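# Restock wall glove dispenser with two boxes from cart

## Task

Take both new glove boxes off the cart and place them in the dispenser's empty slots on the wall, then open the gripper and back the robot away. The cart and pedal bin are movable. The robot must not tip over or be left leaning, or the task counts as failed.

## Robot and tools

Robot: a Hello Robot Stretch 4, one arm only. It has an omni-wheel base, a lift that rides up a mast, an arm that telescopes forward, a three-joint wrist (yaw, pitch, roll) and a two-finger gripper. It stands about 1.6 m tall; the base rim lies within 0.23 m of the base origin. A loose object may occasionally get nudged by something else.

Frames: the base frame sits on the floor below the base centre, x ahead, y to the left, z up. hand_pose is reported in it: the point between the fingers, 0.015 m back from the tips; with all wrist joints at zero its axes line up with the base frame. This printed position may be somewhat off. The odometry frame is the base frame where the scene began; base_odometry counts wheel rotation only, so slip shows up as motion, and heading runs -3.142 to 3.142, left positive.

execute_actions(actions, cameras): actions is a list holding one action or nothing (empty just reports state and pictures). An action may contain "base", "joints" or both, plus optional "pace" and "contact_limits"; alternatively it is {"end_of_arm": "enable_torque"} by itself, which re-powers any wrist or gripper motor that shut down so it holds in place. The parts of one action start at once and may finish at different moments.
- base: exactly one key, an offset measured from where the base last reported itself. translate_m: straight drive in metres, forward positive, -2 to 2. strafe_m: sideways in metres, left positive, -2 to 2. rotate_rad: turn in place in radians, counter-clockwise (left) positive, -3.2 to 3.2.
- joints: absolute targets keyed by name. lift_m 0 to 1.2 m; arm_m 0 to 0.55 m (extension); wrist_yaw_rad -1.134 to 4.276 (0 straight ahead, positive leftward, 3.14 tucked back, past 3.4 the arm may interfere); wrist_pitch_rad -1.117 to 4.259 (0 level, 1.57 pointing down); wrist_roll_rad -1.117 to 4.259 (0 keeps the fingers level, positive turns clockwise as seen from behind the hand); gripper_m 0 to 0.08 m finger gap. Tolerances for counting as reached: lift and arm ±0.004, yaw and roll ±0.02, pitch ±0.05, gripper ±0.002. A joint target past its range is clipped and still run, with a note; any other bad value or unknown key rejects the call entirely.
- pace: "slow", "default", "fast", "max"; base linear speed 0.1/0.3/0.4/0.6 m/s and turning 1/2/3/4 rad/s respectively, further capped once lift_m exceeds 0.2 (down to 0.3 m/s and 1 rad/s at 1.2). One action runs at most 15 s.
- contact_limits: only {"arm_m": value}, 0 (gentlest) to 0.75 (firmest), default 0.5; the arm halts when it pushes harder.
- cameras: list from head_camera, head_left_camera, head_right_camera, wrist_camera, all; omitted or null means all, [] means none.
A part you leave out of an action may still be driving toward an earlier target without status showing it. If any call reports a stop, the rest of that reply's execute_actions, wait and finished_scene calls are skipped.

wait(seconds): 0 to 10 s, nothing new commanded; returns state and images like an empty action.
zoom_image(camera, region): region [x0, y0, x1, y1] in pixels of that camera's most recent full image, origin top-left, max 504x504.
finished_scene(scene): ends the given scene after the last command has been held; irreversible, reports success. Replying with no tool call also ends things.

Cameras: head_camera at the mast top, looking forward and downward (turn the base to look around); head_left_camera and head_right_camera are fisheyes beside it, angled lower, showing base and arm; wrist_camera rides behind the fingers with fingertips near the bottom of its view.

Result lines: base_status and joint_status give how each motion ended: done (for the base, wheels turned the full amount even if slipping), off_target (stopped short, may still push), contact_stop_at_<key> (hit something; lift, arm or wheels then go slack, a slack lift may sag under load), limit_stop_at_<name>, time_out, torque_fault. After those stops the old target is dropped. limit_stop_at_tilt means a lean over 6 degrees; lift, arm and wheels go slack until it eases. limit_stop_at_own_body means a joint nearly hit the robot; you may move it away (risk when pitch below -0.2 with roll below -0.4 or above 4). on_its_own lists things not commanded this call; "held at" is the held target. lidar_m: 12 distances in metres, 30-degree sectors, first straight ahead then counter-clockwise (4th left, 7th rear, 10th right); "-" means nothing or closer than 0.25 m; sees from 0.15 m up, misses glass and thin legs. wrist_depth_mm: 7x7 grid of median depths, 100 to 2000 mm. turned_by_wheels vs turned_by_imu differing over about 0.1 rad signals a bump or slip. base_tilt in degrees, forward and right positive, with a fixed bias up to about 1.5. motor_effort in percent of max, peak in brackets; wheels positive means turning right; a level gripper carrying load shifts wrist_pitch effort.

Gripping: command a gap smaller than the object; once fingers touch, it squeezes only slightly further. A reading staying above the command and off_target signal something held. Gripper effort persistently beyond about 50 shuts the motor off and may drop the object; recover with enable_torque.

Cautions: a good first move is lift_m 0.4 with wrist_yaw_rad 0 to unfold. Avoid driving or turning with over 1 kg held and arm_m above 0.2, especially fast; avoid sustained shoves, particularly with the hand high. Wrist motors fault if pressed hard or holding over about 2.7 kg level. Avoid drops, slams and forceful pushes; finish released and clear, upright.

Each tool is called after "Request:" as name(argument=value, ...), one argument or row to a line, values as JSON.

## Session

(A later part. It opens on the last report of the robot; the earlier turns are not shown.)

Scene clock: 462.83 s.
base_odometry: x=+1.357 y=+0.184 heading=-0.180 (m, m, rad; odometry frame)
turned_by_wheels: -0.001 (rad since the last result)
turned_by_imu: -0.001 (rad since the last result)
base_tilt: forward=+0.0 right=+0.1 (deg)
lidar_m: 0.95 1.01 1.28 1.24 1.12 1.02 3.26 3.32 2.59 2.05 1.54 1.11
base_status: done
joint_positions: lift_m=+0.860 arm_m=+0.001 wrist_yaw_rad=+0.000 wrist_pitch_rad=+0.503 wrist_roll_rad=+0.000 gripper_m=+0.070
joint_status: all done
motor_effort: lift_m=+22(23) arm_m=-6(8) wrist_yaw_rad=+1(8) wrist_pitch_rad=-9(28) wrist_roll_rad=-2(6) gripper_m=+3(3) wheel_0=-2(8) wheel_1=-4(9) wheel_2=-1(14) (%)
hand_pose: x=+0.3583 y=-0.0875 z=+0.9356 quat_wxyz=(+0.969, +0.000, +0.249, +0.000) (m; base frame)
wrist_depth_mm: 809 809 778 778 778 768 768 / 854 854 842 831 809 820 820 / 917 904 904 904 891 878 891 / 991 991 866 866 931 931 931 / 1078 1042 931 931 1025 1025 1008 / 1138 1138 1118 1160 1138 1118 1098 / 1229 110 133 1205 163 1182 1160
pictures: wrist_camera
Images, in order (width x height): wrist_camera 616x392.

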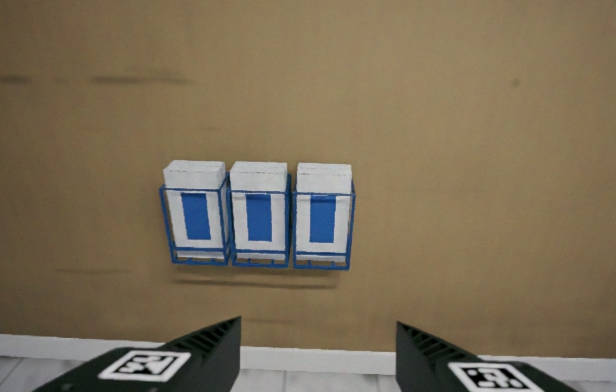

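Request:
execute_actions(
  actions=[],
)

Request:
finished_scene(
  scene=2,
)

Scene clock: 467.17 s.
base_odometry: x=+1.357 y=+0.184 heading=-0.180 (m, m, rad; odometry frame)
turned_by_wheels: +0.000 (rad since the last result)
turned_by_imu: +0.000 (rad since the last result)
base_tilt: forward=+0.0 right=+0.0 (deg)
lidar_m: 0.96 1.04 1.27 1.22 1.15 1.02 3.25 3.29 2.57 2.04 1.56 1.09
base_status: done
joint_positions: lift_m=+0.860 arm_m=+0.001 wrist_yaw_rad=+0.000 wrist_pitch_rad=+0.503 wrist_roll_rad=+0.000 gripper_m=+0.070
joint_status: all done
motor_effort: lift_m=+23(23) arm_m=-6(8) wrist_yaw_rad=+0(8) wrist_pitch_rad=-9(28) wrist_roll_rad=-2(6) gripper_m=+2(3) wheel_0=-2(8) wheel_1=-4(9) wheel_2=-2(14) (%)
hand_pose: x=+0.3583 y=-0.0875 z=+0.9356 quat_wxyz=(+0.969, +0.000, +0.249, +0.000) (m; base frame)
wrist_depth_mm: 809 778 788 798 778 768 759 / 842 854 842 831 820 820 820 / 904 904 891 891 878 866 891 / 991 991 866 854 960 931 917 / 1078 1078 931 917 1025 1025 1025 / 1182 1160 1138 1118 1118 1118 1118 / 1229 110 133 1205 163 1182 1205
pictures: head_camera, head_left_camera, head_right_camera, wrist_camera
Images, in order (width x height): head_camera 420x560, head_left_camera 420x672, head_right_camera 420x672, wrist_camera 616x392.

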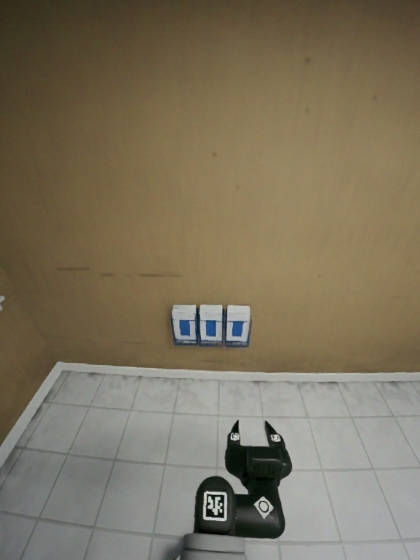

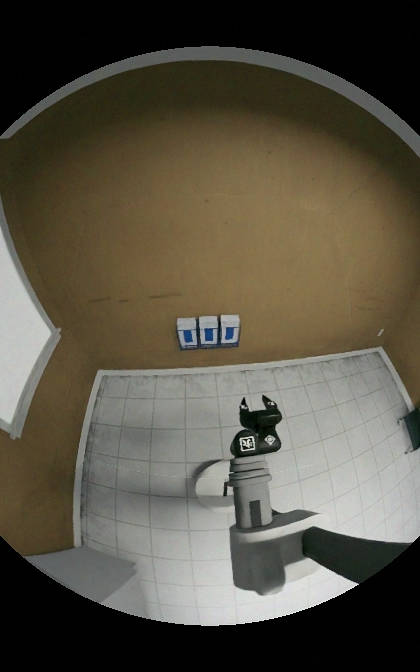

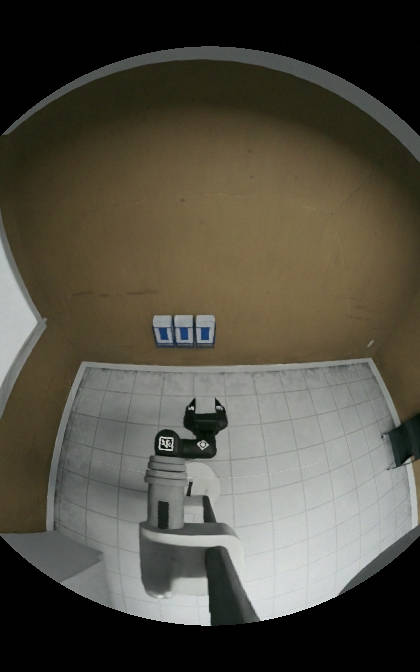

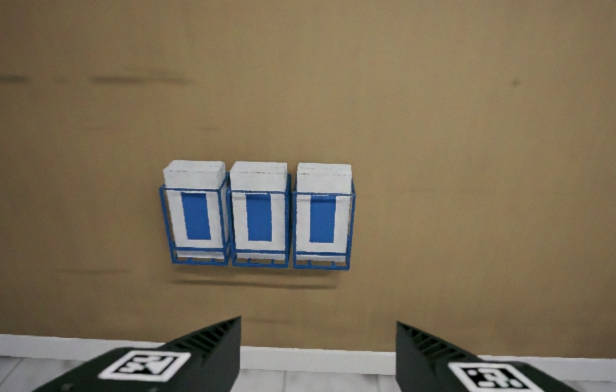

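The scene is finished: the task was done.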